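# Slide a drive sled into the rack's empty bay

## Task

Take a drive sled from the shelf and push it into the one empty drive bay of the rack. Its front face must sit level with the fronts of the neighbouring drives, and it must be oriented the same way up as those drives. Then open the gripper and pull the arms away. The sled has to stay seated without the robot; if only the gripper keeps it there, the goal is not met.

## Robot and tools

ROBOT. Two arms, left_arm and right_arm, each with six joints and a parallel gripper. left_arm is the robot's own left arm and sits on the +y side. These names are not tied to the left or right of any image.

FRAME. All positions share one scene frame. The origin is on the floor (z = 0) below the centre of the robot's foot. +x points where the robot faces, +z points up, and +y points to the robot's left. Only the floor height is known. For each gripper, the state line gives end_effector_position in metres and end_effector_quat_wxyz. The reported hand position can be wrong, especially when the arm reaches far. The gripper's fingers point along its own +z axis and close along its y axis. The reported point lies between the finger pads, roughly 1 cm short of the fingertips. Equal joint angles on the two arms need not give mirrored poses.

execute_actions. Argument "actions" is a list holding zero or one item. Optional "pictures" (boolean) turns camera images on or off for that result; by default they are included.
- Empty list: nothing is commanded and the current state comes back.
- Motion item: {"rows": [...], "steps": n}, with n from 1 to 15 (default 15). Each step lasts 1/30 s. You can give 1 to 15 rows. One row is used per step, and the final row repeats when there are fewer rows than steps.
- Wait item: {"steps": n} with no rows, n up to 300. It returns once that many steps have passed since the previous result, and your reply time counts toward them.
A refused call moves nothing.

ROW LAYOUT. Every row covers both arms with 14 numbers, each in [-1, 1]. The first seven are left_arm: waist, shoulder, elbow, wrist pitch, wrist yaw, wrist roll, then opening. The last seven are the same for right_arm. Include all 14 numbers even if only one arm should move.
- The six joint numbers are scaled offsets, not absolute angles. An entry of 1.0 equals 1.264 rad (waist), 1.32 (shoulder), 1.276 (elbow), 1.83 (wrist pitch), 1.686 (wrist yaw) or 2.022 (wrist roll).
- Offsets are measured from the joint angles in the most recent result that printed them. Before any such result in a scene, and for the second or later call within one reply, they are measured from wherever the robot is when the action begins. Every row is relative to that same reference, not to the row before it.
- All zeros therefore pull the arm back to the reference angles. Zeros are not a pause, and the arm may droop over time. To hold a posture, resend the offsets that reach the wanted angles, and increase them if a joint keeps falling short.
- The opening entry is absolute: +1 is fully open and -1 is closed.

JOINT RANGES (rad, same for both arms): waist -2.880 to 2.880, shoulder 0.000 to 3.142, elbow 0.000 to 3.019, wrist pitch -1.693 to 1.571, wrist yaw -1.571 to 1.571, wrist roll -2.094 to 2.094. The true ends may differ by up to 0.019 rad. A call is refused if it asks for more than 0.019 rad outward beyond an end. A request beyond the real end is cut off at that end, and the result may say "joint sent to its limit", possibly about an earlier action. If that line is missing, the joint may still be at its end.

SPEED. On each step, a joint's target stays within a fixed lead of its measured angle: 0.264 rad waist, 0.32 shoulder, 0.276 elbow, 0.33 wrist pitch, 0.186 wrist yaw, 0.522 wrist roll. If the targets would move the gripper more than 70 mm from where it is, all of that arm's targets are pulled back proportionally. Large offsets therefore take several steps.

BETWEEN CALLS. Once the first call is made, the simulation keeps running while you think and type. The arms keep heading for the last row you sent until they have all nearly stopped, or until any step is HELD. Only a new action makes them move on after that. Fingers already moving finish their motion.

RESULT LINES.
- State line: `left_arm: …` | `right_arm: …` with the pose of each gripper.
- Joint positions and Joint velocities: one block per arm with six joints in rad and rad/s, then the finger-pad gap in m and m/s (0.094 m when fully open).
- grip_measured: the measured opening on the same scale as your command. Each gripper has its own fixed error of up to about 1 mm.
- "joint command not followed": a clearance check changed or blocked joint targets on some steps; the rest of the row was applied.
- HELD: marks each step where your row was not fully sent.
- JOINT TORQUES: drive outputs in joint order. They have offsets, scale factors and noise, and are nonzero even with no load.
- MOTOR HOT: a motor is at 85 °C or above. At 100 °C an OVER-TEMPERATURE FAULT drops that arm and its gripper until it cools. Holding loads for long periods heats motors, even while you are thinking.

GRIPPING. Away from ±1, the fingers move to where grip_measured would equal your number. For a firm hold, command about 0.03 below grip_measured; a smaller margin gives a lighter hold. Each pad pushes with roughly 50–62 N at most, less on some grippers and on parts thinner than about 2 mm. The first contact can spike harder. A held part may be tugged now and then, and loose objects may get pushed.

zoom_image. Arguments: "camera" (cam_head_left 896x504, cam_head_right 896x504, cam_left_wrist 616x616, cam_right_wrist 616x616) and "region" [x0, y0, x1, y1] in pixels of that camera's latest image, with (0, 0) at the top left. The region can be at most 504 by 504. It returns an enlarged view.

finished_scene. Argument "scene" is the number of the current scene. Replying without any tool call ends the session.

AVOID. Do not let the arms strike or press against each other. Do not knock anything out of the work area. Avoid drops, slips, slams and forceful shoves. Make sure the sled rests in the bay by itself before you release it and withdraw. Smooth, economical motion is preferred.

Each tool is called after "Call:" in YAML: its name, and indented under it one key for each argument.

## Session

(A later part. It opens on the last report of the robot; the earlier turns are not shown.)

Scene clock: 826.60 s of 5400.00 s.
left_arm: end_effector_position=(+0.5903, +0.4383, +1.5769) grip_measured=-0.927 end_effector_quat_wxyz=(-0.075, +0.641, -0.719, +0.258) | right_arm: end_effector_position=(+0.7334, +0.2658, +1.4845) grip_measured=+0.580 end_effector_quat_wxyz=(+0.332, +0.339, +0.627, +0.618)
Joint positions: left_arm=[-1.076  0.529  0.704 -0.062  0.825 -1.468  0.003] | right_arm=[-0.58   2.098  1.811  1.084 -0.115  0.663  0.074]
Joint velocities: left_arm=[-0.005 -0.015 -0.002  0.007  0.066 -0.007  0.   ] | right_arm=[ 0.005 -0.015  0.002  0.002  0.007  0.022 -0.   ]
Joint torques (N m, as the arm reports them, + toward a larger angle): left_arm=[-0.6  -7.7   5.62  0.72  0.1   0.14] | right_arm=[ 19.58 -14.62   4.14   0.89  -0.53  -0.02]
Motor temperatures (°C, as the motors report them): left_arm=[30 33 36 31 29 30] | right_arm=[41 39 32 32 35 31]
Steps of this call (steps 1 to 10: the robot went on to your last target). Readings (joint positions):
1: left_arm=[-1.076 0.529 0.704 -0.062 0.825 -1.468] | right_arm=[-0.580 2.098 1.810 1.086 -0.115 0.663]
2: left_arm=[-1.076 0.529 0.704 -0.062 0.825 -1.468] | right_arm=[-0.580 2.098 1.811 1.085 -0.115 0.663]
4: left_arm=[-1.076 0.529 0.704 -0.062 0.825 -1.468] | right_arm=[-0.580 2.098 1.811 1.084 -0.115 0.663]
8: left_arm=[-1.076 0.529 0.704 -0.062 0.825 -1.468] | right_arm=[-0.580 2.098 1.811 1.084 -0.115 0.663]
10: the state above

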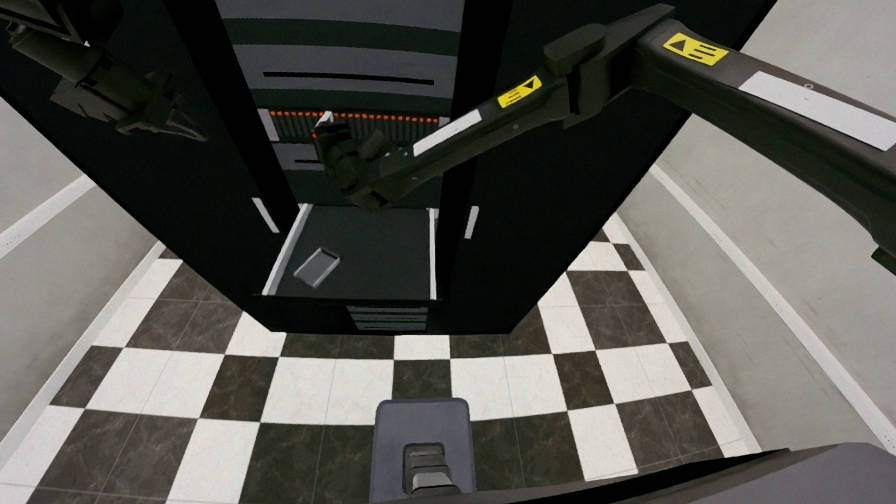

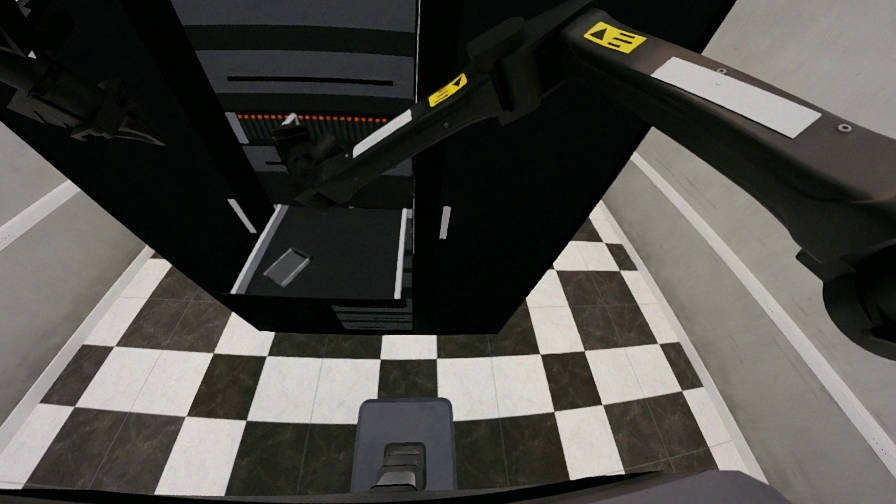

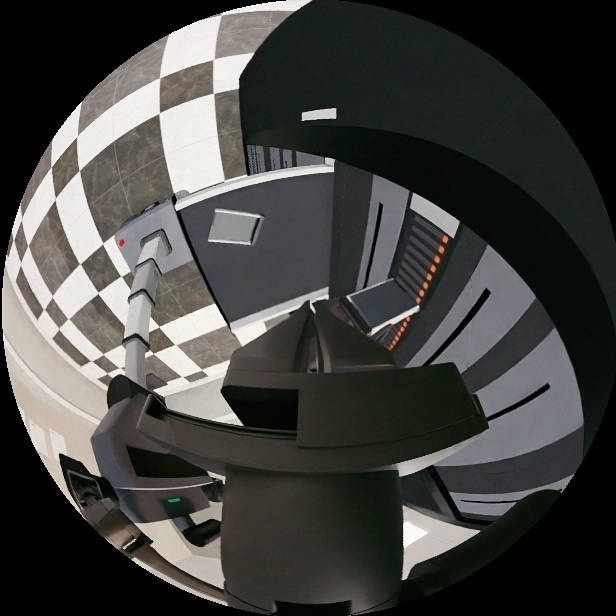

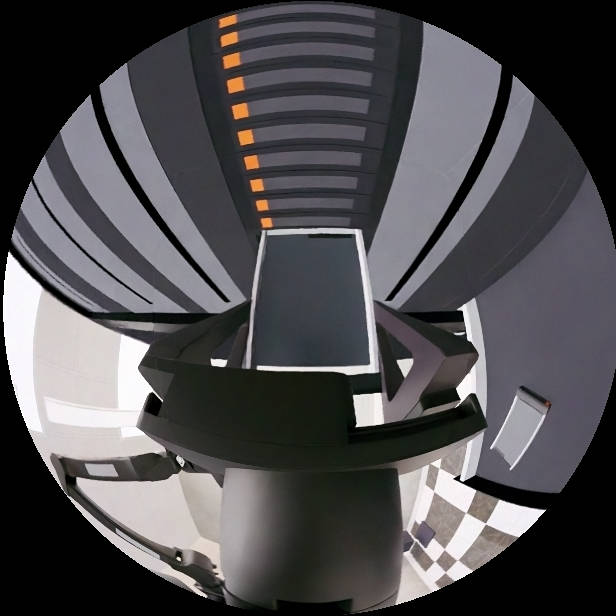

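Call:
execute_actions:
  actions:
    - {"rows":[[0,0,0,0,0,0,-0.93,0.003,-0.001,0.0174,-0.0071,-0.001,0.0042,0.545],[0,0,0,0,0,0,-0.93,0.002,-0.001,0.019,-0.008,-0.001,0.0043,0.545],[0,0,0,0,0,0,-0.93,0.001,-0.001,0.021,-0.0095,-0.001,0.0045,0.545],[0,0,0,0,0,0,-0.93,0,-0.001,0.0233,-0.0113,-0.001,0.0046,0.545],[0,0,0,0,0,0,-0.93,-0.001,-0.001,0.0257,-0.0133,-0.001,0.0047,0.545],[0,0,0,0,0,0,-0.93,-0.002,-0.0015,0.0282,-0.0153,-0.001,0.0049,0.545],[0,0,0,0,0,0,-0.93,-0.003,-0.002,0.0306,-0.0169,-0.001,0.005,0.545],[0,0,0,0,0,0,-0.93,-0.004,-0.0025,0.033,-0.0185,-0.001,0.0051,0.545],[0,0,0,0,0,0,-0.93,-0.005,-0.003,0.0354,-0.0202,-0.001,0.0052,0.545],[0,0,0,0,0,0,-0.93,-0.006,-0.0035,0.039,-0.0218,-0.0015,0.0053,0.545],[0,0,0,0,0,0,-0.93,-0.0068,-0.004,0.0432,-0.0231,-0.002,0.0055,0.545],[0,0,0,0,0,0,-0.93,-0.0076,-0.0045,0.0475,-0.0243,-0.0025,0.0056,0.545],[0,0,0,0,0,0,-0.93,-0.0084,-0.005,0.0518,-0.0254,-0.003,0.0057,0.545],[0,0,0,0,0,0,-0.93,-0.0092,-0.0055,0.0559,-0.0265,-0.0035,0.0058,0.545],[0,0,0,0,0,0,-0.93,-0.010,-0.006,0.0601,-0.0275,-0.004,0.006,0.545]],"steps":15}
  pictures: false

Call:
execute_actions:
  actions:
    - {"rows":[[0,0,0,0,0,0,-0.93,-0.0084,-0.006,0.0335,-0.0093,-0.0037,0.0046,0.545],[0,0,0,0,0,0,-0.93,-0.0086,-0.0059,0.0359,-0.0109,-0.0039,0.0047,0.545],[0,0,0,0,0,0,-0.93,-0.0089,-0.0057,0.0384,-0.0124,-0.0041,0.0049,0.545],[0,0,0,0,0,0,-0.93,-0.0092,-0.0056,0.0408,-0.014,-0.0043,0.005,0.545],[0,0,0,0,0,0,-0.93,-0.0094,-0.0054,0.0432,-0.0155,-0.0045,0.0051,0.545],[0,0,0,0,0,0,-0.93,-0.0097,-0.0053,0.0456,-0.0171,-0.0047,0.0052,0.545],[0,0,0,0,0,0,-0.93,-0.01,-0.0051,0.048,-0.0187,-0.0049,0.0053,0.545],[0,0,0,0,0,0,-0.93,-0.0102,-0.005,0.0504,-0.0202,-0.0051,0.0055,0.545],[0,0,0,0,0,0,-0.93,-0.0105,-0.0049,0.0528,-0.0218,-0.0053,0.0056,0.545],[0,0,0,0,0,0,-0.93,-0.0108,-0.0047,0.0552,-0.0234,-0.0055,0.0057,0.545],[0,0,0,0,0,0,-0.93,-0.0111,-0.0046,0.0576,-0.0249,-0.0057,0.0058,0.545],[0,0,0,0,0,0,-0.93,-0.0113,-0.0044,0.0601,-0.0265,-0.0059,0.006,0.545],[0,0,0,0,0,0,-0.93,-0.0116,-0.0043,0.0625,-0.028,-0.0061,0.0061,0.545],[0,0,0,0,0,0,-0.93,-0.0119,-0.0041,0.0649,-0.0296,-0.0063,0.0062,0.545],[0,0,0,0,0,0,-0.93,-0.0121,-0.004,0.0673,-0.0312,-0.0065,0.0063,0.545]],"steps":15}
  pictures: false

Call:
execute_actions:
  actions:
    - {"rows":[[0,0,0,0,0,0,-0.93,-0.0084,-0.0055,0.0335,-0.0091,-0.0037,0.0046,0.545],[0,0,0,0,0,0,-0.93,-0.0086,-0.0053,0.0359,-0.0106,-0.0038,0.0047,0.545],[0,0,0,0,0,0,-0.93,-0.0089,-0.0051,0.0384,-0.0121,-0.004,0.0049,0.545],[0,0,0,0,0,0,-0.93,-0.0092,-0.0049,0.0408,-0.0136,-0.0042,0.005,0.545],[0,0,0,0,0,0,-0.93,-0.0094,-0.0047,0.0432,-0.015,-0.0044,0.0051,0.545],[0,0,0,0,0,0,-0.93,-0.0097,-0.0045,0.0456,-0.0165,-0.0046,0.0052,0.545],[0,0,0,0,0,0,-0.93,-0.0099,-0.0043,0.048,-0.018,-0.0047,0.0053,0.545],[0,0,0,0,0,0,-0.93,-0.01,-0.0041,0.05,-0.0194,-0.0049,0.0054,0.545],[0,0,0,0,0,0,-0.93,-0.0101,-0.0039,0.0516,-0.0205,-0.0051,0.0054,0.545],[0,0,0,0,0,0,-0.93,-0.0102,-0.0037,0.0528,-0.0214,-0.0052,0.0055,0.545],[0,0,0,0,0,0,-0.93,-0.0102,-0.0035,0.0536,-0.022,-0.0053,0.0055,0.545],[0,0,0,0,0,0,-0.93,-0.0102,-0.0033,0.054,-0.0224,-0.0054,0.0055,0.545],[0,0,0,0,0,0,-0.93,-0.0102,-0.003,0.054,-0.0225,-0.0055,0.0055,0.545]],"steps":15}
  pictures: false

Call:
execute_actions:
  actions:
    - {"steps":6}

Call:
zoom_image:
  camera: "cam_right_wrist"
  region: [220,210,410,380]

Scene clock: 938.30 s of 5400.00 s.
left_arm: end_effector_position=(+0.5903, +0.4383, +1.5769) grip_measured=-0.927 end_effector_quat_wxyz=(-0.075, +0.641, -0.719, +0.258) | right_arm: end_effector_position=(+0.7454, +0.2672, +1.4870) grip_measured=+0.580 end_effector_quat_wxyz=(+0.331, +0.340, +0.627, +0.618)
Joint positions: left_arm=[-1.076  0.529  0.704 -0.062  0.825 -1.468  0.003] | right_arm=[-0.58   2.098  1.843  1.051 -0.115  0.665  0.074]
Joint velocities: left_arm=[-0.005 -0.005 -0.007  0.002  0.022 -0.007  0.   ] | right_arm=[ 0.005 -0.005  0.042 -0.022 -0.022  0.066  0.   ]
Joint torques (N m, as the arm reports them, + toward a larger angle): left_arm=[-0.54 -7.72  5.63  0.72  0.1   0.14] | right_arm=[ 18.77 -15.78   6.27   0.77  -0.74   0.  ]
Motor temperatures (°C, as the motors report them): left_arm=[30 33 36 31 29 30] | right_arm=[41 39 32 32 35 31]
Steps of this call (steps 1 to 15: the robot went on to your last target; steps 16 to 90: nothing new was sent; then 108.20 s passed at rest; steps 91 to 105: all 15 steps of this action). Readings (joint positions):
91: left_arm=[-1.076 0.529 0.704 -0.062 0.825 -1.468] | right_arm=[-0.580 2.098 1.811 1.084 -0.115 0.663]
92: left_arm=[-1.076 0.529 0.704 -0.062 0.825 -1.468] | right_arm=[-0.580 2.098 1.811 1.084 -0.115 0.663]
94: left_arm=[-1.076 0.529 0.704 -0.062 0.825 -1.468] | right_arm=[-0.580 2.098 1.813 1.081 -0.115 0.663]
98: left_arm=[-1.076 0.529 0.704 -0.062 0.825 -1.468] | right_arm=[-0.580 2.098 1.825 1.068 -0.115 0.664]
105: the state above

Scene clock: 938.80 s of 5400.00 s.
left_arm: end_effector_position=(+0.5903, +0.4383, +1.5769) grip_measured=-0.927 end_effector_quat_wxyz=(-0.075, +0.641, -0.719, +0.258) | right_arm: end_effector_position=(+0.7643, +0.2654, +1.4870) grip_measured=+0.580 end_effector_quat_wxyz=(+0.331, +0.342, +0.627, +0.617)
Joint positions: left_arm=[-1.076  0.529  0.704 -0.062  0.825 -1.468  0.003] | right_arm=[-0.586  2.098  1.89   1.005 -0.115  0.672  0.074]
Joint velocities: left_arm=[ 0.005 -0.024  0.007  0.002 -0.051  0.022  0.   ] | right_arm=[-0.024  0.005  0.076 -0.071 -0.037  0.051  0.001]
Joint torques (N m, as the arm reports them, + toward a larger angle): left_arm=[-0.61 -7.7   5.63  0.72  0.1   0.14] | right_arm=[ 18.64 -16.08   5.78   1.33  -0.95  -0.03]
Motor temperatures (°C, as the motors report them): left_arm=[30 33 36 31 29 30] | right_arm=[41 39 32 32 35 31]
Steps of this call (steps 1 to 15: all 15 steps of this action). Readings (joint positions):
1: left_arm=[-1.076 0.529 0.704 -0.062 0.825 -1.468] | right_arm=[-0.580 2.098 1.843 1.051 -0.115 0.665]
2: left_arm=[-1.076 0.529 0.704 -0.062 0.825 -1.468] | right_arm=[-0.580 2.098 1.843 1.050 -0.116 0.665]
4: left_arm=[-1.076 0.529 0.704 -0.062 0.825 -1.468] | right_arm=[-0.580 2.098 1.845 1.049 -0.115 0.665]
8: left_arm=[-1.076 0.529 0.704 -0.062 0.825 -1.468] | right_arm=[-0.584 2.098 1.866 1.031 -0.115 0.669]
15: the state above

Scene clock: 939.30 s of 5400.00 s.
left_arm: end_effector_position=(+0.5903, +0.4383, +1.5769) grip_measured=-0.927 end_effector_quat_wxyz=(-0.075, +0.641, -0.719, +0.258) | right_arm: end_effector_position=(+0.7765, +0.2653, +1.4874) grip_measured=+0.580 end_effector_quat_wxyz=(+0.328, +0.344, +0.628, +0.617)
Joint positions: left_arm=[-1.076  0.529  0.704 -0.062  0.825 -1.468  0.003] | right_arm=[-0.589  2.098  1.924  0.968 -0.115  0.678  0.074]
Joint velocities: left_arm=[ 0.005 -0.005 -0.002  0.007 -0.022  0.037 -0.001] | right_arm=[ 0.015 -0.024  0.002  0.002 -0.022 -0.066 -0.001]
Joint torques (N m, as the arm reports them, + toward a larger angle): left_arm=[-0.55 -7.72  5.63  0.73  0.1   0.14] | right_arm=[ 18.35 -15.75   6.12   1.24  -0.86   0.  ]
Motor temperatures (°C, as the motors report them): left_arm=[30 33 36 31 29 30] | right_arm=[41 39 32 32 35 31]
Steps of this call (steps 1 to 15: all 15 steps of this action). Readings (joint positions):
1: left_arm=[-1.076 0.529 0.704 -0.062 0.825 -1.468] | right_arm=[-0.587 2.098 1.893 1.001 -0.115 0.673]
2: left_arm=[-1.076 0.529 0.704 -0.062 0.825 -1.468] | right_arm=[-0.587 2.098 1.896 0.998 -0.115 0.673]
4: left_arm=[-1.076 0.529 0.704 -0.062 0.825 -1.468] | right_arm=[-0.588 2.098 1.903 0.991 -0.115 0.675]
8: left_arm=[-1.076 0.529 0.704 -0.062 0.825 -1.468] | right_arm=[-0.589 2.098 1.914 0.978 -0.115 0.676]
15: the state above

Scene clock: 939.50 s of 5400.00 s.
left_arm: end_effector_position=(+0.5903, +0.4383, +1.5769) grip_measured=-0.927 end_effector_quat_wxyz=(-0.075, +0.641, -0.719, +0.258) | right_arm: end_effector_position=(+0.7765, +0.2653, +1.4874) grip_measured=+0.580 end_effector_quat_wxyz=(+0.328, +0.344, +0.628, +0.617)
Joint positions: left_arm=[-1.076  0.529  0.704 -0.062  0.825 -1.468  0.003] | right_arm=[-0.589  2.098  1.924  0.968 -0.115  0.678  0.074]
Joint velocities: left_arm=[-0.015  0.005  0.012 -0.002  0.037 -0.037 -0.001] | right_arm=[-0.015  0.015 -0.002 -0.002 -0.007 -0.037  0.   ]
Joint torques (N m, as the arm reports them, + toward a larger angle): left_arm=[-0.57 -7.7   5.63  0.72  0.1   0.13] | right_arm=[ 18.53 -15.87   6.17   1.17  -0.85  -0.02]
Motor temperatures (°C, as the motors report them): left_arm=[30 33 36 31 29 30] | right_arm=[41 39 32 32 35 31]
Steps of this call (steps 1 to 6: the robot went on to your last target). Readings (joint positions):
1: left_arm=[-1.076 0.529 0.704 -0.062 0.825 -1.468] | right_arm=[-0.589 2.098 1.924 0.968 -0.115 0.678]
2: left_arm=[-1.076 0.529 0.704 -0.062 0.825 -1.468] | right_arm=[-0.589 2.098 1.924 0.968 -0.115 0.678]
4: left_arm=[-1.076 0.529 0.704 -0.062 0.825 -1.468] | right_arm=[-0.589 2.098 1.924 0.968 -0.115 0.678]
6: the state above

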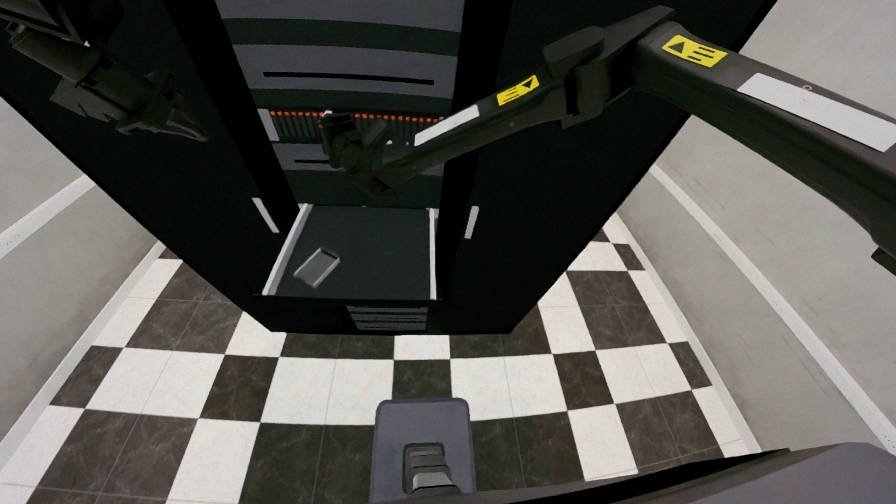

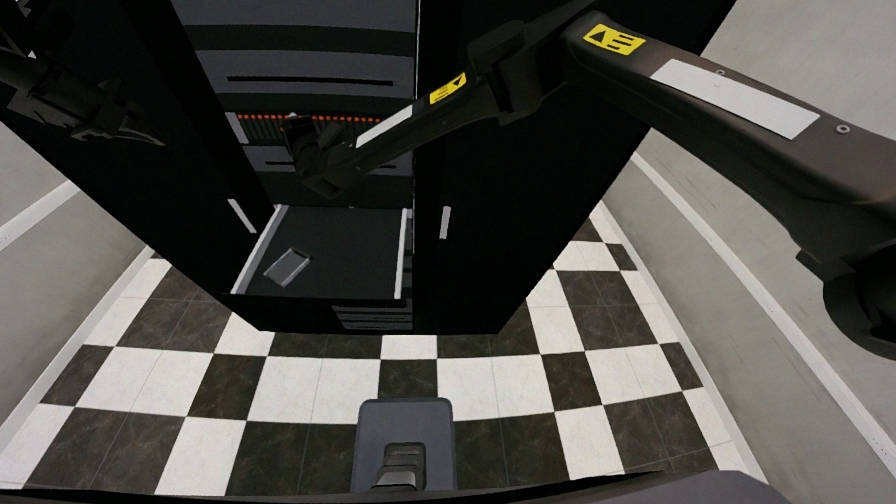

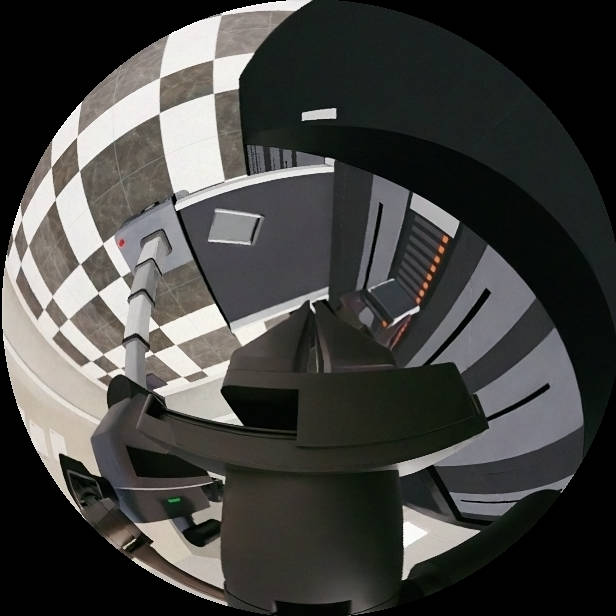

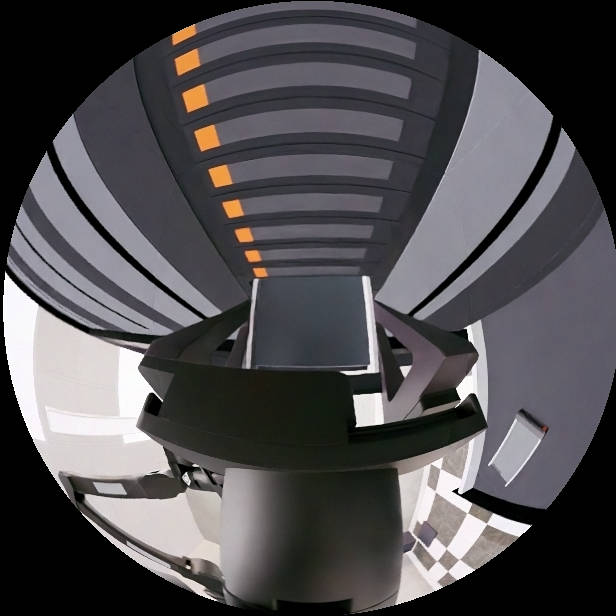

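Region (220, 210, 410, 380) of cam_right_wrist's 616x616 image, scaled by 2.653, with more detail than that image has; it fills the top 451 rows of this view, and the rest is white.

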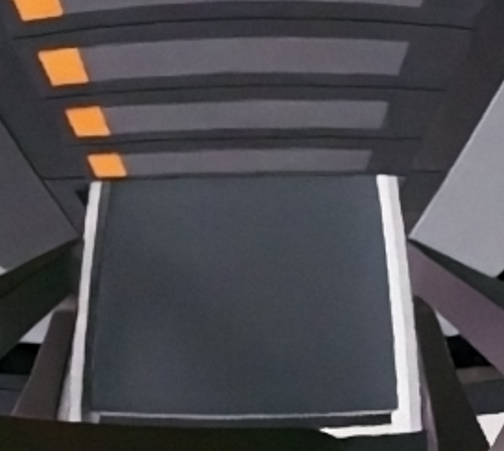

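Call:
execute_actions:
  actions:
    - {"rows":[[0,0,0,0,0,0,-0.93,-0.005,-0.002,0.022,-0.001,-0.004,0.001,0.545],[0,0,0,0,0,0,-0.93,-0.002,-0.001,0.016,0,-0.003,0,0.55],[0,0,0,0,0,0,-0.93,0.001,0,0.010,0.001,-0.002,0,0.56],[0,0,0,0,0,0,-0.93,0.003,0,0.006,0.002,-0.001,0,0.57],[0,0,0,0,0,0,-0.93,0.004,0,0.005,0.002,-0.0007,0,0.585],[0,0,0,0,0,0,-0.93,0.005,0,0.004,0.003,-0.0004,0,0.61],[0,0,0,0,0,0,-0.93,0.006,0,0.004,0.004,0,0,0.66],[0,0,0,0,0,0,-0.93,0.007,0.001,0.003,0.005,0,0,0.73],[0,0,0,0,0,0,-0.93,0.008,0.001,0.003,0.006,0,0,0.81],[0,0,0,0,0,0,-0.93,0.009,0.002,0.002,0.007,0,0,0.89],[0,0,0,0,0,0,-0.93,0.010,0.002,0.001,0.008,0,0,0.96],[0,0,0,0,0,0,-0.93,0.011,0.003,0,0.009,0,0,1.0]],"steps":12}
  pictures: false

Call:
execute_actions:
  actions:
    - {"rows":[[0,0,0,0,0,0,-0.93,0.013,0.003,-0.0039,0.013,0,0,1.0],[0,0,0,0,0,0,-0.93,0.015,0.003,-0.0083,0.016,0,0,1.0],[0,0,0,0,0,0,-0.93,0.017,0.003,-0.0155,0.0208,0,0,1.0],[0,0,0,0,0,0,-0.93,0.019,0.003,-0.0251,0.0273,0,0,1.0],[0,0,0,0,0,0,-0.93,0.021,0.003,-0.0368,0.0352,0,0,1.0],[0,0,0,0,0,0,-0.93,0.023,0.003,-0.0498,0.044,0,0,1.0],[0,0,0,0,0,0,-0.93,0.0245,0.002,-0.064,0.0535,0,0,1.0],[0,0,0,0,0,0,-0.93,0.026,0.001,-0.0783,0.0632,0,0,1.0],[0,0,0,0,0,0,-0.93,0.0272,0,-0.0925,0.0727,0,0,1.0],[0,0,0,0,0,0,-0.93,0.028,-0.001,-0.1055,0.0815,0,0,1.0],[0,0,0,0,0,0,-0.93,0.0286,-0.001,-0.1172,0.0894,0,0,1.0],[0,0,0,0,0,0,-0.93,0.0286,-0.001,-0.1268,0.0959,0,0,1.0],[0,0,0,0,0,0,-0.93,0.0286,-0.001,-0.134,0.1007,0,0,1.0],[0,0,0,0,0,0,-0.93,0.0286,-0.001,-0.1384,0.1037,0,0,1.0],[0,0,0,0,0,0,-0.93,0.0286,-0.001,-0.1399,0.1047,0,0,-0.55]],"steps":15}
  pictures: false

Call:
execute_actions:
  actions:
    - {"steps":20}

Call:
zoom_image:
  camera: "cam_right_wrist"
  region: [230,200,400,340]

Call:
zoom_image:
  camera: "cam_left_wrist"
  region: [330,265,430,345]

Call:
zoom_image:
  camera: "cam_head_left"
  region: [295,100,365,160]

Scene clock: 1026.90 s of 5400.00 s.
left_arm: end_effector_position=(+0.5903, +0.4383, +1.5769) grip_measured=-0.927 end_effector_quat_wxyz=(-0.075, +0.641, -0.719, +0.258) | right_arm: end_effector_position=(+0.7764, +0.2654, +1.4871) grip_measured=+0.986 end_effector_quat_wxyz=(+0.328, +0.344, +0.628, +0.616)
Joint positions: left_arm=[-1.076  0.529  0.704 -0.062  0.825 -1.468  0.003] | right_arm=[-0.589  2.099  1.924  0.968 -0.114  0.678  0.093]
Joint velocities: left_arm=[ 0.005 -0.015  0.007 -0.027  0.022 -0.007  0.   ] | right_arm=[-0.015 -0.015 -0.002 -0.012 -0.022  0.007  0.052]
Joint torques (N m, as the arm reports them, + toward a larger angle): left_arm=[-0.55 -7.73  5.64  0.72  0.1   0.14] | right_arm=[ 20.33 -14.94   3.     2.    -0.55  -0.09]
Motor temperatures (°C, as the motors report them): left_arm=[30 33 36 31 29 30] | right_arm=[41 40 33 32 36 31]
Steps of this call (steps 1 to 15: the robot went on to your last target; steps 16 to 90: nothing new was sent; then 84.00 s passed at rest; steps 91 to 102: all 12 steps of this action). Readings (joint positions):
91: left_arm=[-1.076 0.529 0.704 -0.062 0.825 -1.468] | right_arm=[-0.589 2.098 1.924 0.968 -0.115 0.678]
92: left_arm=[-1.076 0.529 0.704 -0.062 0.825 -1.468] | right_arm=[-0.589 2.099 1.924 0.968 -0.115 0.678]
94: left_arm=[-1.076 0.529 0.704 -0.062 0.825 -1.468] | right_arm=[-0.589 2.099 1.924 0.968 -0.115 0.678]
98: left_arm=[-1.076 0.529 0.704 -0.062 0.825 -1.468] | right_arm=[-0.589 2.099 1.924 0.968 -0.114 0.678]
102: the state above

Scene clock: 1027.40 s of 5400.00 s.
left_arm: end_effector_position=(+0.5903, +0.4383, +1.5769) grip_measured=-0.927 end_effector_quat_wxyz=(-0.075, +0.641, -0.719, +0.258) | right_arm: end_effector_position=(+0.7077, +0.2708, +1.4868) grip_measured=+0.842 end_effector_quat_wxyz=(+0.318, +0.343, +0.626, +0.624)
Joint positions: left_arm=[-1.076  0.529  0.704 -0.062  0.825 -1.468  0.003] | right_arm=[-0.566  2.097  1.751  1.124 -0.114  0.678  0.087]
Joint velocities: left_arm=[ 0.005 -0.005 -0.017 -0.007 -0.007 -0.007 -0.001] | right_arm=[ 0.054  0.005 -0.212  0.173  0.022  0.007 -0.422]
Joint torques (N m, as the arm reports them, + toward a larger angle): left_arm=[-0.53 -7.7   5.63  0.72  0.1   0.14] | right_arm=[ 19.65 -13.87   2.74   2.18  -0.53  -0.09]
Motor temperatures (°C, as the motors report them): left_arm=[30 33 36 31 29 30] | right_arm=[41 40 33 32 36 31]
Steps of this call (steps 1 to 15: all 15 steps of this action). Readings (joint positions):
1: left_arm=[-1.076 0.529 0.704 -0.062 0.825 -1.468] | right_arm=[-0.589 2.099 1.923 0.968 -0.114 0.678]
2: left_arm=[-1.076 0.529 0.704 -0.062 0.825 -1.468] | right_arm=[-0.589 2.099 1.922 0.969 -0.114 0.678]
4: left_arm=[-1.076 0.529 0.704 -0.062 0.825 -1.468] | right_arm=[-0.588 2.098 1.915 0.981 -0.114 0.678]
8: left_arm=[-1.076 0.529 0.704 -0.062 0.825 -1.468] | right_arm=[-0.583 2.095 1.862 1.033 -0.114 0.678]
15: the state above

Scene clock: 1028.07 s of 5400.00 s.
left_arm: end_effector_position=(+0.5903, +0.4383, +1.5769) grip_measured=-0.927 end_effector_quat_wxyz=(-0.075, +0.641, -0.719, +0.258) | right_arm: end_effector_position=(+0.7043, +0.2709, +1.4888) grip_measured=-0.548 end_effector_quat_wxyz=(+0.319, +0.343, +0.624, +0.625)
Joint positions: left_arm=[-1.076  0.529  0.704 -0.062  0.825 -1.468  0.003] | right_arm=[-0.563  2.097  1.743  1.138 -0.114  0.678  0.021]
Joint velocities: left_arm=[ 0.005 -0.015  0.007  0.017  0.022 -0.095  0.   ] | right_arm=[-0.005 -0.005 -0.017 -0.002  0.051  0.007 -0.001]
Joint torques (N m, as the arm reports them, + toward a larger angle): left_arm=[-0.58 -7.69  5.62  0.71  0.1   0.14] | right_arm=[ 19.01 -13.56   2.21   2.21  -0.51  -0.08]
Motor temperatures (°C, as the motors report them): left_arm=[30 33 36 31 29 30] | right_arm=[41 40 33 32 35 31]
Steps of this call (steps 1 to 20: the robot went on to your last target). Readings (joint positions):
1: left_arm=[-1.076 0.529 0.704 -0.062 0.825 -1.468] | right_arm=[-0.565 2.097 1.746 1.129 -0.114 0.678]
2: left_arm=[-1.076 0.529 0.704 -0.062 0.825 -1.468] | right_arm=[-0.564 2.098 1.744 1.132 -0.114 0.678]
4: left_arm=[-1.076 0.529 0.704 -0.062 0.825 -1.468] | right_arm=[-0.563 2.098 1.743 1.134 -0.114 0.678]
8: left_arm=[-1.076 0.529 0.704 -0.062 0.825 -1.468] | right_arm=[-0.563 2.097 1.743 1.138 -0.114 0.678]
20: the state above

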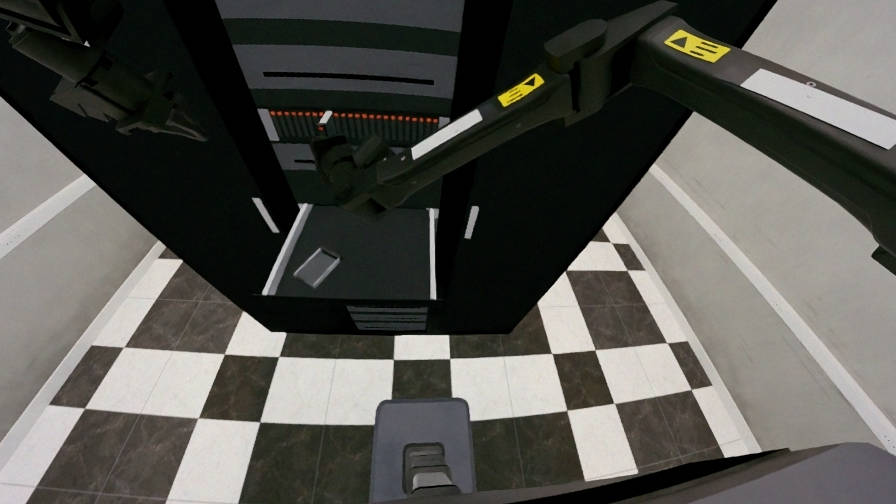

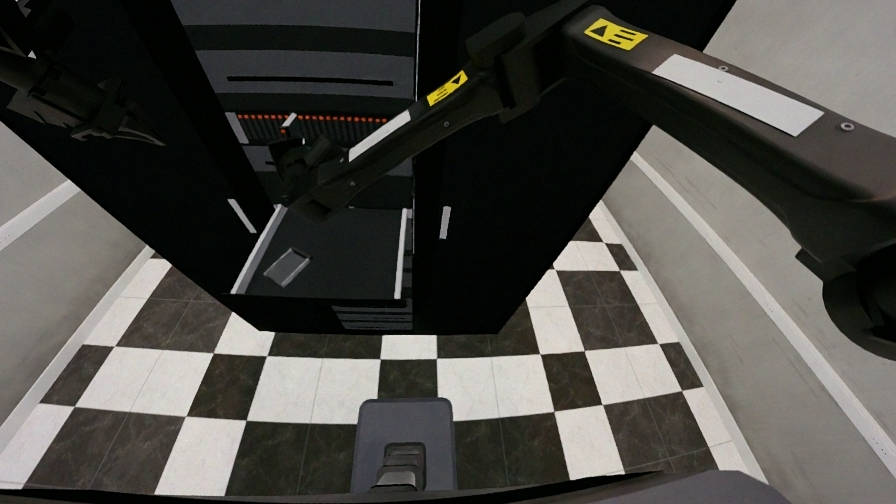

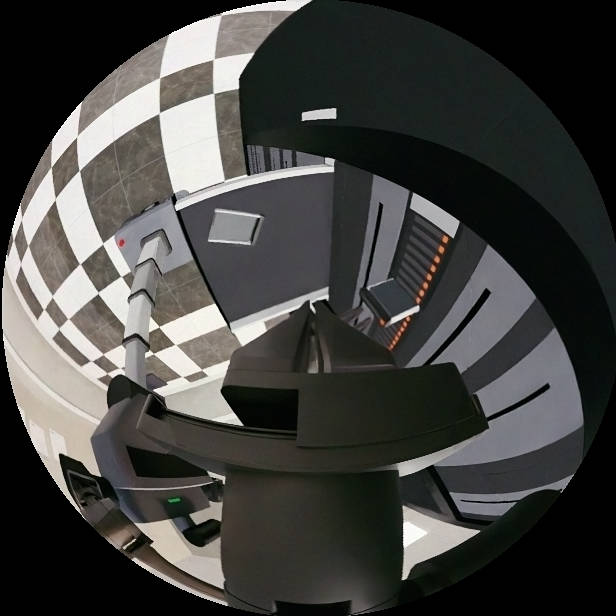

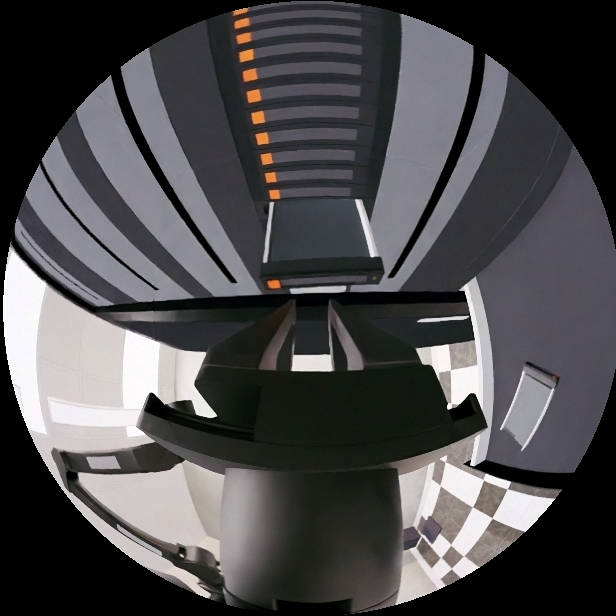

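Region (230, 200, 400, 340) of cam_right_wrist's 616x616 image, scaled by 2.965, with more detail than that image has; it fills the top 415 rows of this view, and the rest is white.

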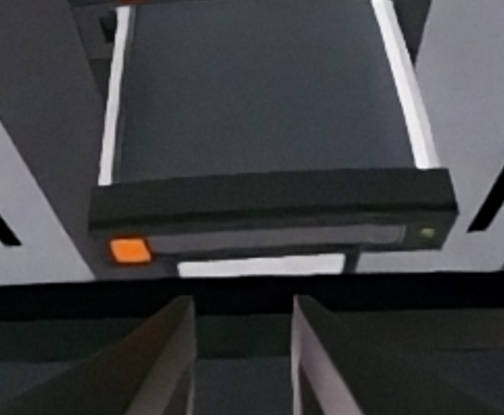

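Region (330, 265, 430, 345) of cam_left_wrist's 616x616 image, scaled by 5.040, with more detail than that image has; it fills the top 403 rows of this view, and the rest is white.

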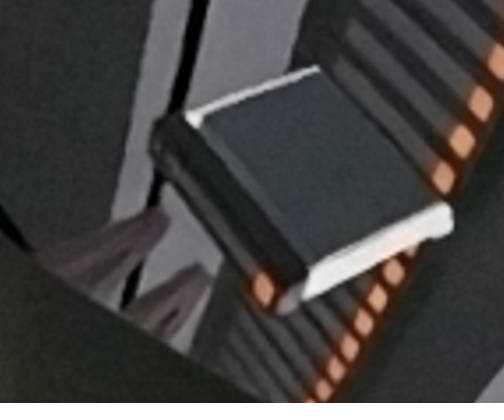

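Region (295, 100, 365, 160) of cam_head_left's 896x504 image, scaled by 7.200, with more detail than that image has; it fills the top 432 rows of this view, and the rest is white.

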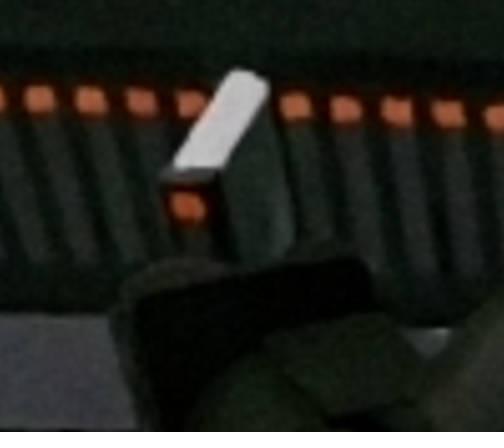

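Call:
execute_actions:
  actions: []

Scene clock: 1045.93 s of 5400.00 s.
left_arm: end_effector_position=(+0.5903, +0.4383, +1.5769) grip_measured=-0.927 end_effector_quat_wxyz=(-0.075, +0.641, -0.719, +0.258) | right_arm: end_effector_position=(+0.7043, +0.2709, +1.4888) grip_measured=-0.548 end_effector_quat_wxyz=(+0.319, +0.343, +0.624, +0.625)
Joint positions: left_arm=[-1.076  0.529  0.704 -0.062  0.825 -1.468  0.003] | right_arm=[-0.563  2.097  1.743  1.138 -0.114  0.678  0.021]
Joint velocities: left_arm=[ 0.005  0.005  0.002  0.002  0.022  0.007 -0.001] | right_arm=[-0.015 -0.015 -0.002  0.027  0.007 -0.051 -0.001]
Joint torques (N m, as the arm reports them, + toward a larger angle): left_arm=[-0.52 -7.74  5.63  0.72  0.1   0.14] | right_arm=[ 20.06 -13.97   2.25   2.2   -0.53  -0.08]
Motor temperatures (°C, as the motors report them): left_arm=[30 33 36 31 29 30] | right_arm=[42 39 32 32 35 31]
Steps of this call (steps 1 to 15: the robot went on to your last target; steps 16 to 90: nothing new was sent; then 14.87 s passed at rest). Readings (joint positions):
1: left_arm=[-1.076 0.529 0.704 -0.062 0.825 -1.468] | right_arm=[-0.563 2.097 1.743 1.138 -0.114 0.678]
2: left_arm=[-1.076 0.529 0.704 -0.062 0.825 -1.468] | right_arm=[-0.563 2.097 1.743 1.138 -0.114 0.678]
4: left_arm=[-1.076 0.529 0.704 -0.062 0.825 -1.468] | right_arm=[-0.563 2.097 1.743 1.138 -0.114 0.678]
8: left_arm=[-1.076 0.529 0.704 -0.062 0.825 -1.468] | right_arm=[-0.563 2.097 1.743 1.138 -0.114 0.678]
90: the state above
All arms were judged still, so your last target was given up. Only a new action makes them travel on or press farther. Fingers that are still opening or closing keep moving.

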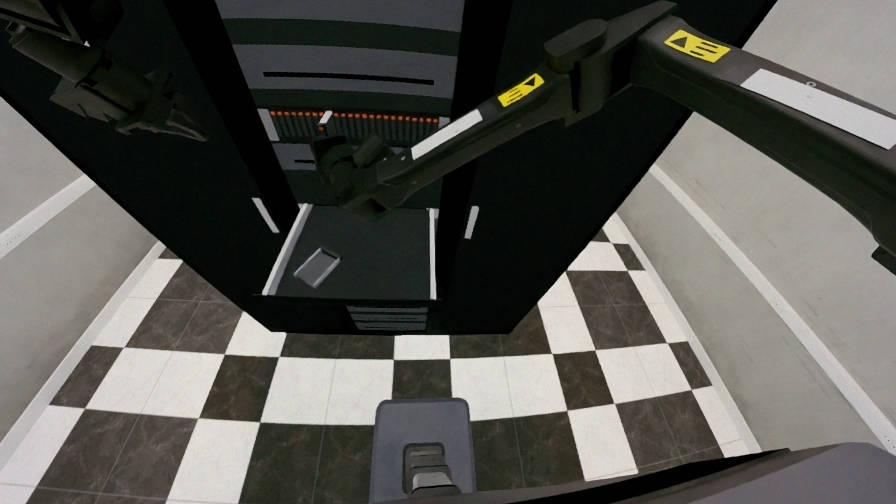

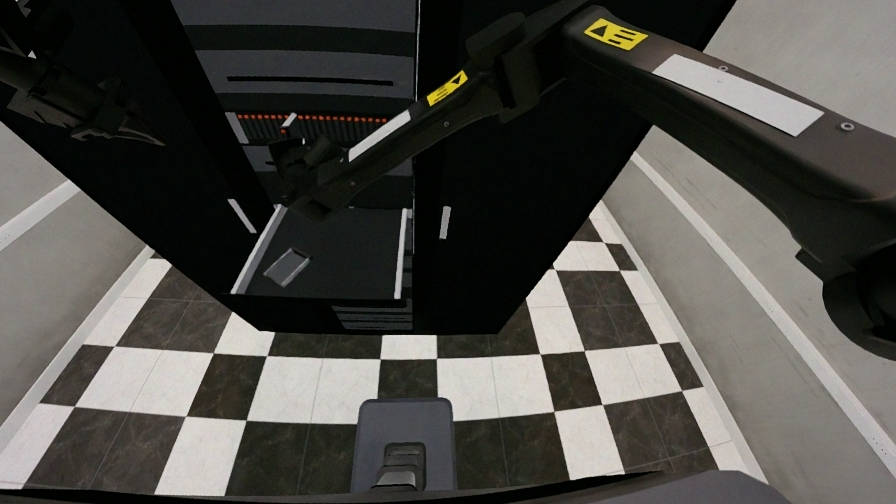

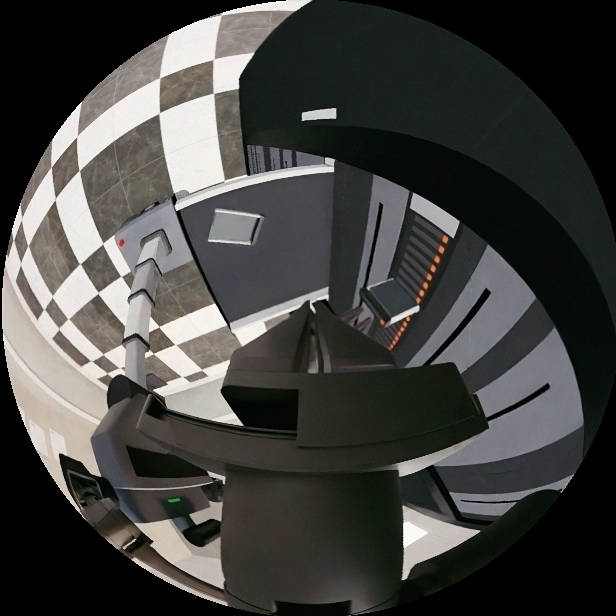

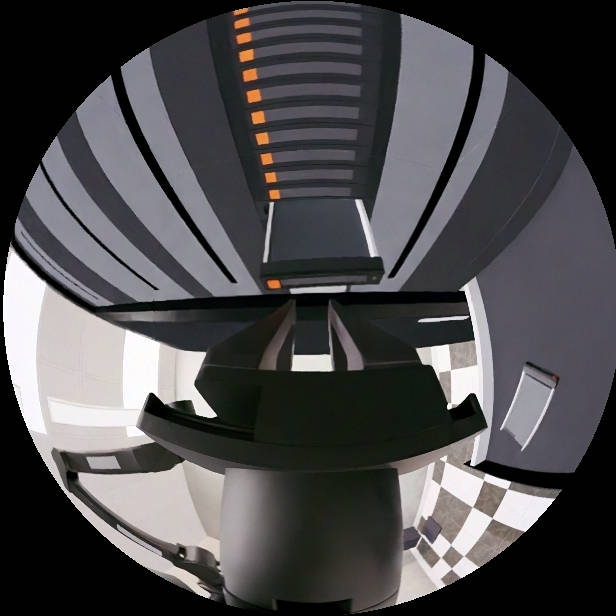

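Call:
execute_actions:
  actions:
    - {"rows":[ [0,0,0,0,0,0,-0.93,-0.0056,0,0.0065,-0.0041,0,0,-0.55], [0,0,0,0,0,0,-0.93,-0.0105,0,0.0133,-0.0085,0,0,-0.55], [0,0,0,0,0,0,-0.93,-0.0110,0,0.0153,-0.0098,0,0,-0.55], [0,0,0,0,0,0,-0.93,-0.0113,0,0.0177,-0.0115,0,0,-0.55], [0,0,0,0,0,0,-0.93,-0.0116,0,0.0200,-0.0131,0,0,-0.55], [0,0,0,0,0,0,-0.93,-0.0120,0,0.0224,-0.0148,0,0,-0.55], [0,0,0,0,0,0,-0.93,-0.0123,0,0.0247,-0.0164,0,0,-0.55], [0,0,0,0,0,0,-0.93,-0.0126,0,0.0271,-0.0181,0,0,-0.55], [0,0,0,0,0,0,-0.93,-0.0129,0,0.0295,-0.0197,0,0,-0.55], [0,0,0,0,0,0,-0.93,-0.0133,0,0.0318,-0.0214,0,0,-0.55], [0,0,0,0,0,0,-0.93,-0.0136,0,0.0342,-0.0230,0,0,-0.55], [0,0,0,0,0,0,-0.93,-0.0139,0,0.0365,-0.0247,0,0,-0.55], [0,0,0,0,0,0,-0.93,-0.0142,0,0.0389,-0.0263,0,0,-0.55], [0,0,0,0,0,0,-0.93,-0.0145,0,0.0413,-0.0280,0,0,-0.55], [0,0,0,0,0,0,-0.93,-0.0149,0,0.0436,-0.0296,0,0,-0.55] ],"steps":15}
  pictures: false

Call:
execute_actions:
  actions:
    - {"rows":[ [0,0,0,0,0,0,-0.93,-0.0119,-0.001,0.0216,-0.0127,0,0,-0.55], [0,0,0,0,0,0,-0.93,-0.0125,-0.002,0.0258,-0.0141,0,0,-0.55], [0,0,0,0,0,0,-0.93,-0.0131,-0.003,0.0299,-0.0155,0,0,-0.55], [0,0,0,0,0,0,-0.93,-0.0137,-0.004,0.0341,-0.0169,0,0,-0.55], [0,0,0,0,0,0,-0.93,-0.0143,-0.005,0.0382,-0.0183,0,0,-0.55], [0,0,0,0,0,0,-0.93,-0.0146,-0.005,0.0408,-0.0201,0,0,-0.55], [0,0,0,0,0,0,-0.93,-0.0149,-0.005,0.0434,-0.0219,0,0,-0.55], [0,0,0,0,0,0,-0.93,-0.0152,-0.005,0.0460,-0.0238,0,0,-0.55], [0,0,0,0,0,0,-0.93,-0.0155,-0.005,0.0486,-0.0256,0,0,-0.55], [0,0,0,0,0,0,-0.93,-0.0158,-0.005,0.0512,-0.0274,0,0,-0.55], [0,0,0,0,0,0,-0.93,-0.0161,-0.005,0.0538,-0.0293,0,0,-0.55], [0,0,0,0,0,0,-0.93,-0.0164,-0.005,0.0563,-0.0311,0,0,-0.55], [0,0,0,0,0,0,-0.93,-0.0166,-0.005,0.0585,-0.0327,0,0,-0.55], [0,0,0,0,0,0,-0.93,-0.0168,-0.005,0.0602,-0.0340,0,0,-0.55], [0,0,0,0,0,0,-0.93,-0.0169,-0.005,0.0612,-0.0350,0,0,-0.55] ],"steps":15}
  pictures: false

Call:
execute_actions:
  actions:
    - {"steps":10}

Scene clock: 1166.43 s of 5400.00 s.
left_arm: end_effector_position=(+0.5903, +0.4383, +1.5769) grip_measured=-0.927 end_effector_quat_wxyz=(-0.075, +0.641, -0.719, +0.258) | right_arm: end_effector_position=(+0.7173, +0.2727, +1.4914) grip_measured=-0.548 end_effector_quat_wxyz=(+0.320, +0.343, +0.623, +0.625)
Joint positions: left_arm=[-1.076  0.529  0.704 -0.062  0.825 -1.468  0.003] | right_arm=[-0.563  2.097  1.777  1.106 -0.114  0.678  0.021]
Joint velocities: left_arm=[ 0.005 -0.005 -0.002  0.012 -0.007 -0.007  0.001] | right_arm=[-0.005  0.005  0.081 -0.095  0.11   0.022 -0.   ]
Joint torques (N m, as the arm reports them, + toward a larger angle): left_arm=[-0.55 -7.66  5.63  0.72  0.1   0.14] | right_arm=[ 18.48 -14.06   3.91   0.68  -0.53  -0.11]
Motor temperatures (°C, as the motors report them): left_arm=[30 33 37 31 29 30] | right_arm=[42 39 32 32 35 31]
Steps of this call (steps 1 to 90: nothing new was sent; then 117.00 s passed at rest; steps 91 to 105: all 15 steps of this action). Readings (joint positions):
91: left_arm=[-1.076 0.529 0.704 -0.062 0.825 -1.468] | right_arm=[-0.563 2.097 1.743 1.138 -0.114 0.678]
92: left_arm=[-1.076 0.529 0.704 -0.062 0.825 -1.468] | right_arm=[-0.563 2.097 1.743 1.138 -0.114 0.678]
94: left_arm=[-1.076 0.529 0.704 -0.062 0.825 -1.468] | right_arm=[-0.563 2.097 1.744 1.137 -0.114 0.678]
98: left_arm=[-1.076 0.529 0.704 -0.062 0.825 -1.468] | right_arm=[-0.563 2.097 1.755 1.127 -0.114 0.678]
105: the state above

Scene clock: 1166.93 s of 5400.00 s.
left_arm: end_effector_position=(+0.5903, +0.4383, +1.5769) grip_measured=-0.927 end_effector_quat_wxyz=(-0.075, +0.641, -0.719, +0.258) | right_arm: end_effector_position=(+0.7393, +0.2735, +1.4972) grip_measured=-0.548 end_effector_quat_wxyz=(+0.325, +0.345, +0.620, +0.626)
Joint positions: left_arm=[-1.076  0.529  0.704 -0.062  0.825 -1.468  0.003] | right_arm=[-0.563  2.097  1.833  1.062 -0.114  0.678  0.021]
Joint velocities: left_arm=[-0.005 -0.015  0.012  0.002 -0.022  0.037 -0.   ] | right_arm=[-0.005  0.005  0.042 -0.085 -0.022  0.037 -0.   ]
Joint torques (N m, as the arm reports them, + toward a larger angle): left_arm=[-0.59 -7.72  5.63  0.72  0.1   0.14] | right_arm=[ 17.59 -14.8    4.27   0.62  -0.54  -0.08]
Motor temperatures (°C, as the motors report them): left_arm=[30 33 37 31 29 30] | right_arm=[42 39 32 32 35 31]
Steps of this call (steps 1 to 15: all 15 steps of this action). Readings (joint positions):
1: left_arm=[-1.076 0.529 0.704 -0.062 0.825 -1.468] | right_arm=[-0.563 2.097 1.780 1.103 -0.114 0.678]
2: left_arm=[-1.076 0.529 0.704 -0.062 0.825 -1.468] | right_arm=[-0.563 2.097 1.782 1.101 -0.114 0.678]
4: left_arm=[-1.076 0.529 0.704 -0.062 0.825 -1.468] | right_arm=[-0.563 2.097 1.788 1.095 -0.114 0.678]
8: left_arm=[-1.076 0.529 0.704 -0.062 0.825 -1.468] | right_arm=[-0.563 2.097 1.809 1.084 -0.114 0.678]
15: the state above

Scene clock: 1167.27 s of 5400.00 s.
left_arm: end_effector_position=(+0.5903, +0.4383, +1.5769) grip_measured=-0.927 end_effector_quat_wxyz=(-0.075, +0.641, -0.719, +0.258) | right_arm: end_effector_position=(+0.7403, +0.2738, +1.4973) grip_measured=-0.548 end_effector_quat_wxyz=(+0.324, +0.345, +0.620, +0.626)
Joint positions: left_arm=[-1.076  0.529  0.704 -0.062  0.825 -1.468  0.003] | right_arm=[-0.563  2.097  1.836  1.058 -0.114  0.678  0.021]
Joint velocities: left_arm=[-0.005 -0.005 -0.002  0.002 -0.007 -0.022 -0.001] | right_arm=[-0.005 -0.005 -0.002 -0.017 -0.007 -0.037 -0.001]
Joint torques (N m, as the arm reports them, + toward a larger angle): left_arm=[-0.55 -7.73  5.63  0.72  0.1   0.14] | right_arm=[ 17.59 -15.33   4.28   0.71  -0.52  -0.08]
Motor temperatures (°C, as the motors report them): left_arm=[30 33 37 31 29 30] | right_arm=[42 39 32 32 35 31]
Steps of this call (steps 1 to 10: the robot went on to your last target). Readings (joint positions):
1: left_arm=[-1.076 0.529 0.704 -0.062 0.825 -1.468] | right_arm=[-0.563 2.097 1.835 1.060 -0.114 0.678]
2: left_arm=[-1.076 0.529 0.704 -0.062 0.825 -1.468] | right_arm=[-0.563 2.097 1.836 1.059 -0.114 0.678]
4: left_arm=[-1.076 0.529 0.704 -0.062 0.825 -1.468] | right_arm=[-0.563 2.097 1.836 1.058 -0.114 0.678]
8: left_arm=[-1.076 0.529 0.704 -0.062 0.825 -1.468] | right_arm=[-0.563 2.097 1.836 1.058 -0.114 0.678]
10: the state above

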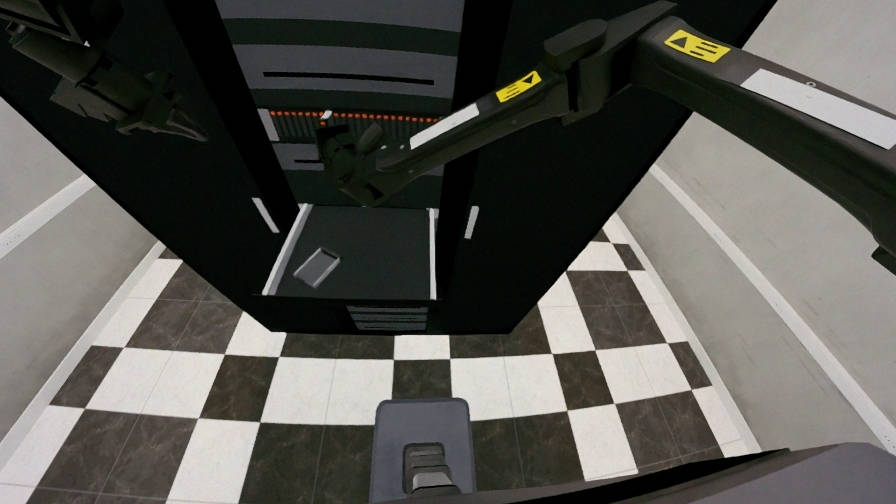

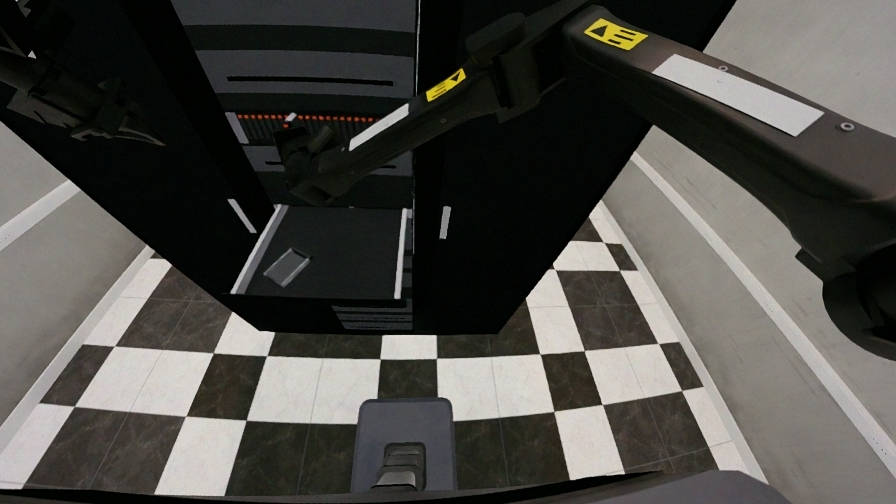

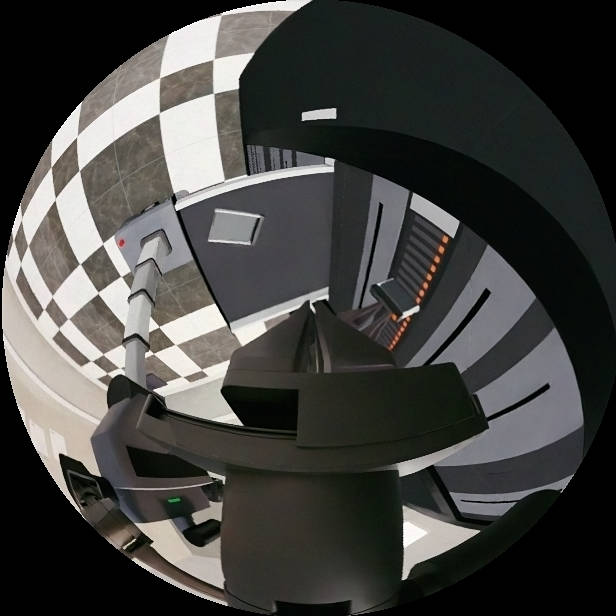

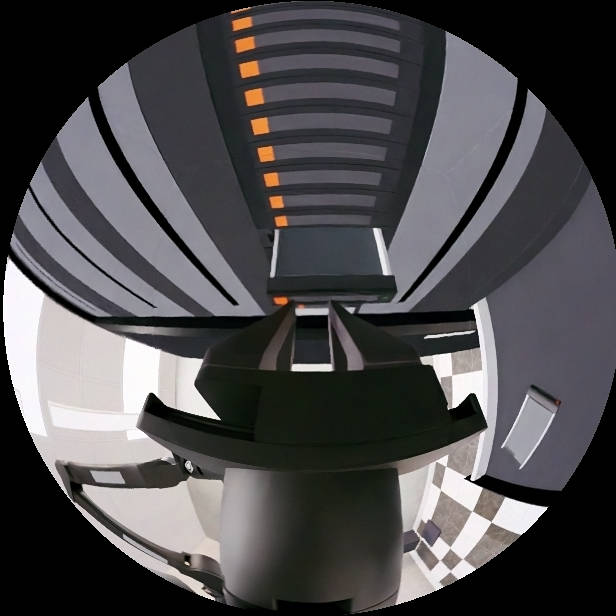

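Call:
zoom_image:
  camera: "cam_right_wrist"
  region: [240,210,420,340]

Call:
zoom_image:
  camera: "cam_left_wrist"
  region: [330,265,430,345]

Region (240, 210, 420, 340) of cam_right_wrist's 616x616 image, scaled by 2.800, with more detail than that image has.

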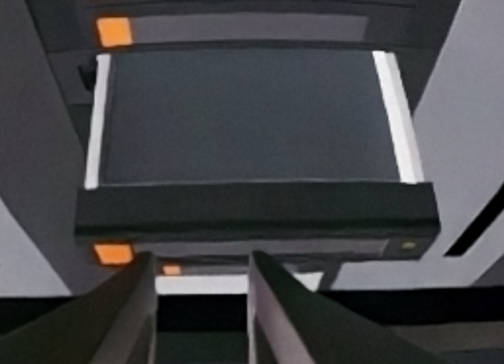

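Region (330, 265, 430, 345) of cam_left_wrist's 616x616 image, scaled by 5.040, with more detail than that image has; it fills the top 403 rows of this view, and the rest is white.

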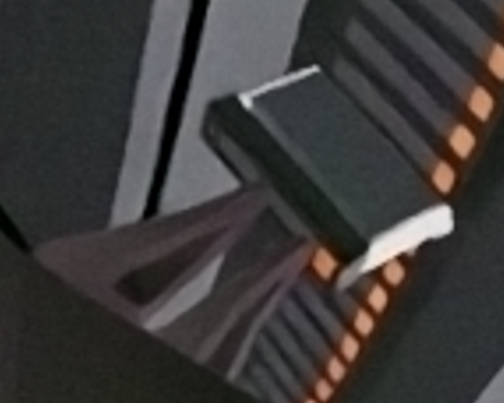

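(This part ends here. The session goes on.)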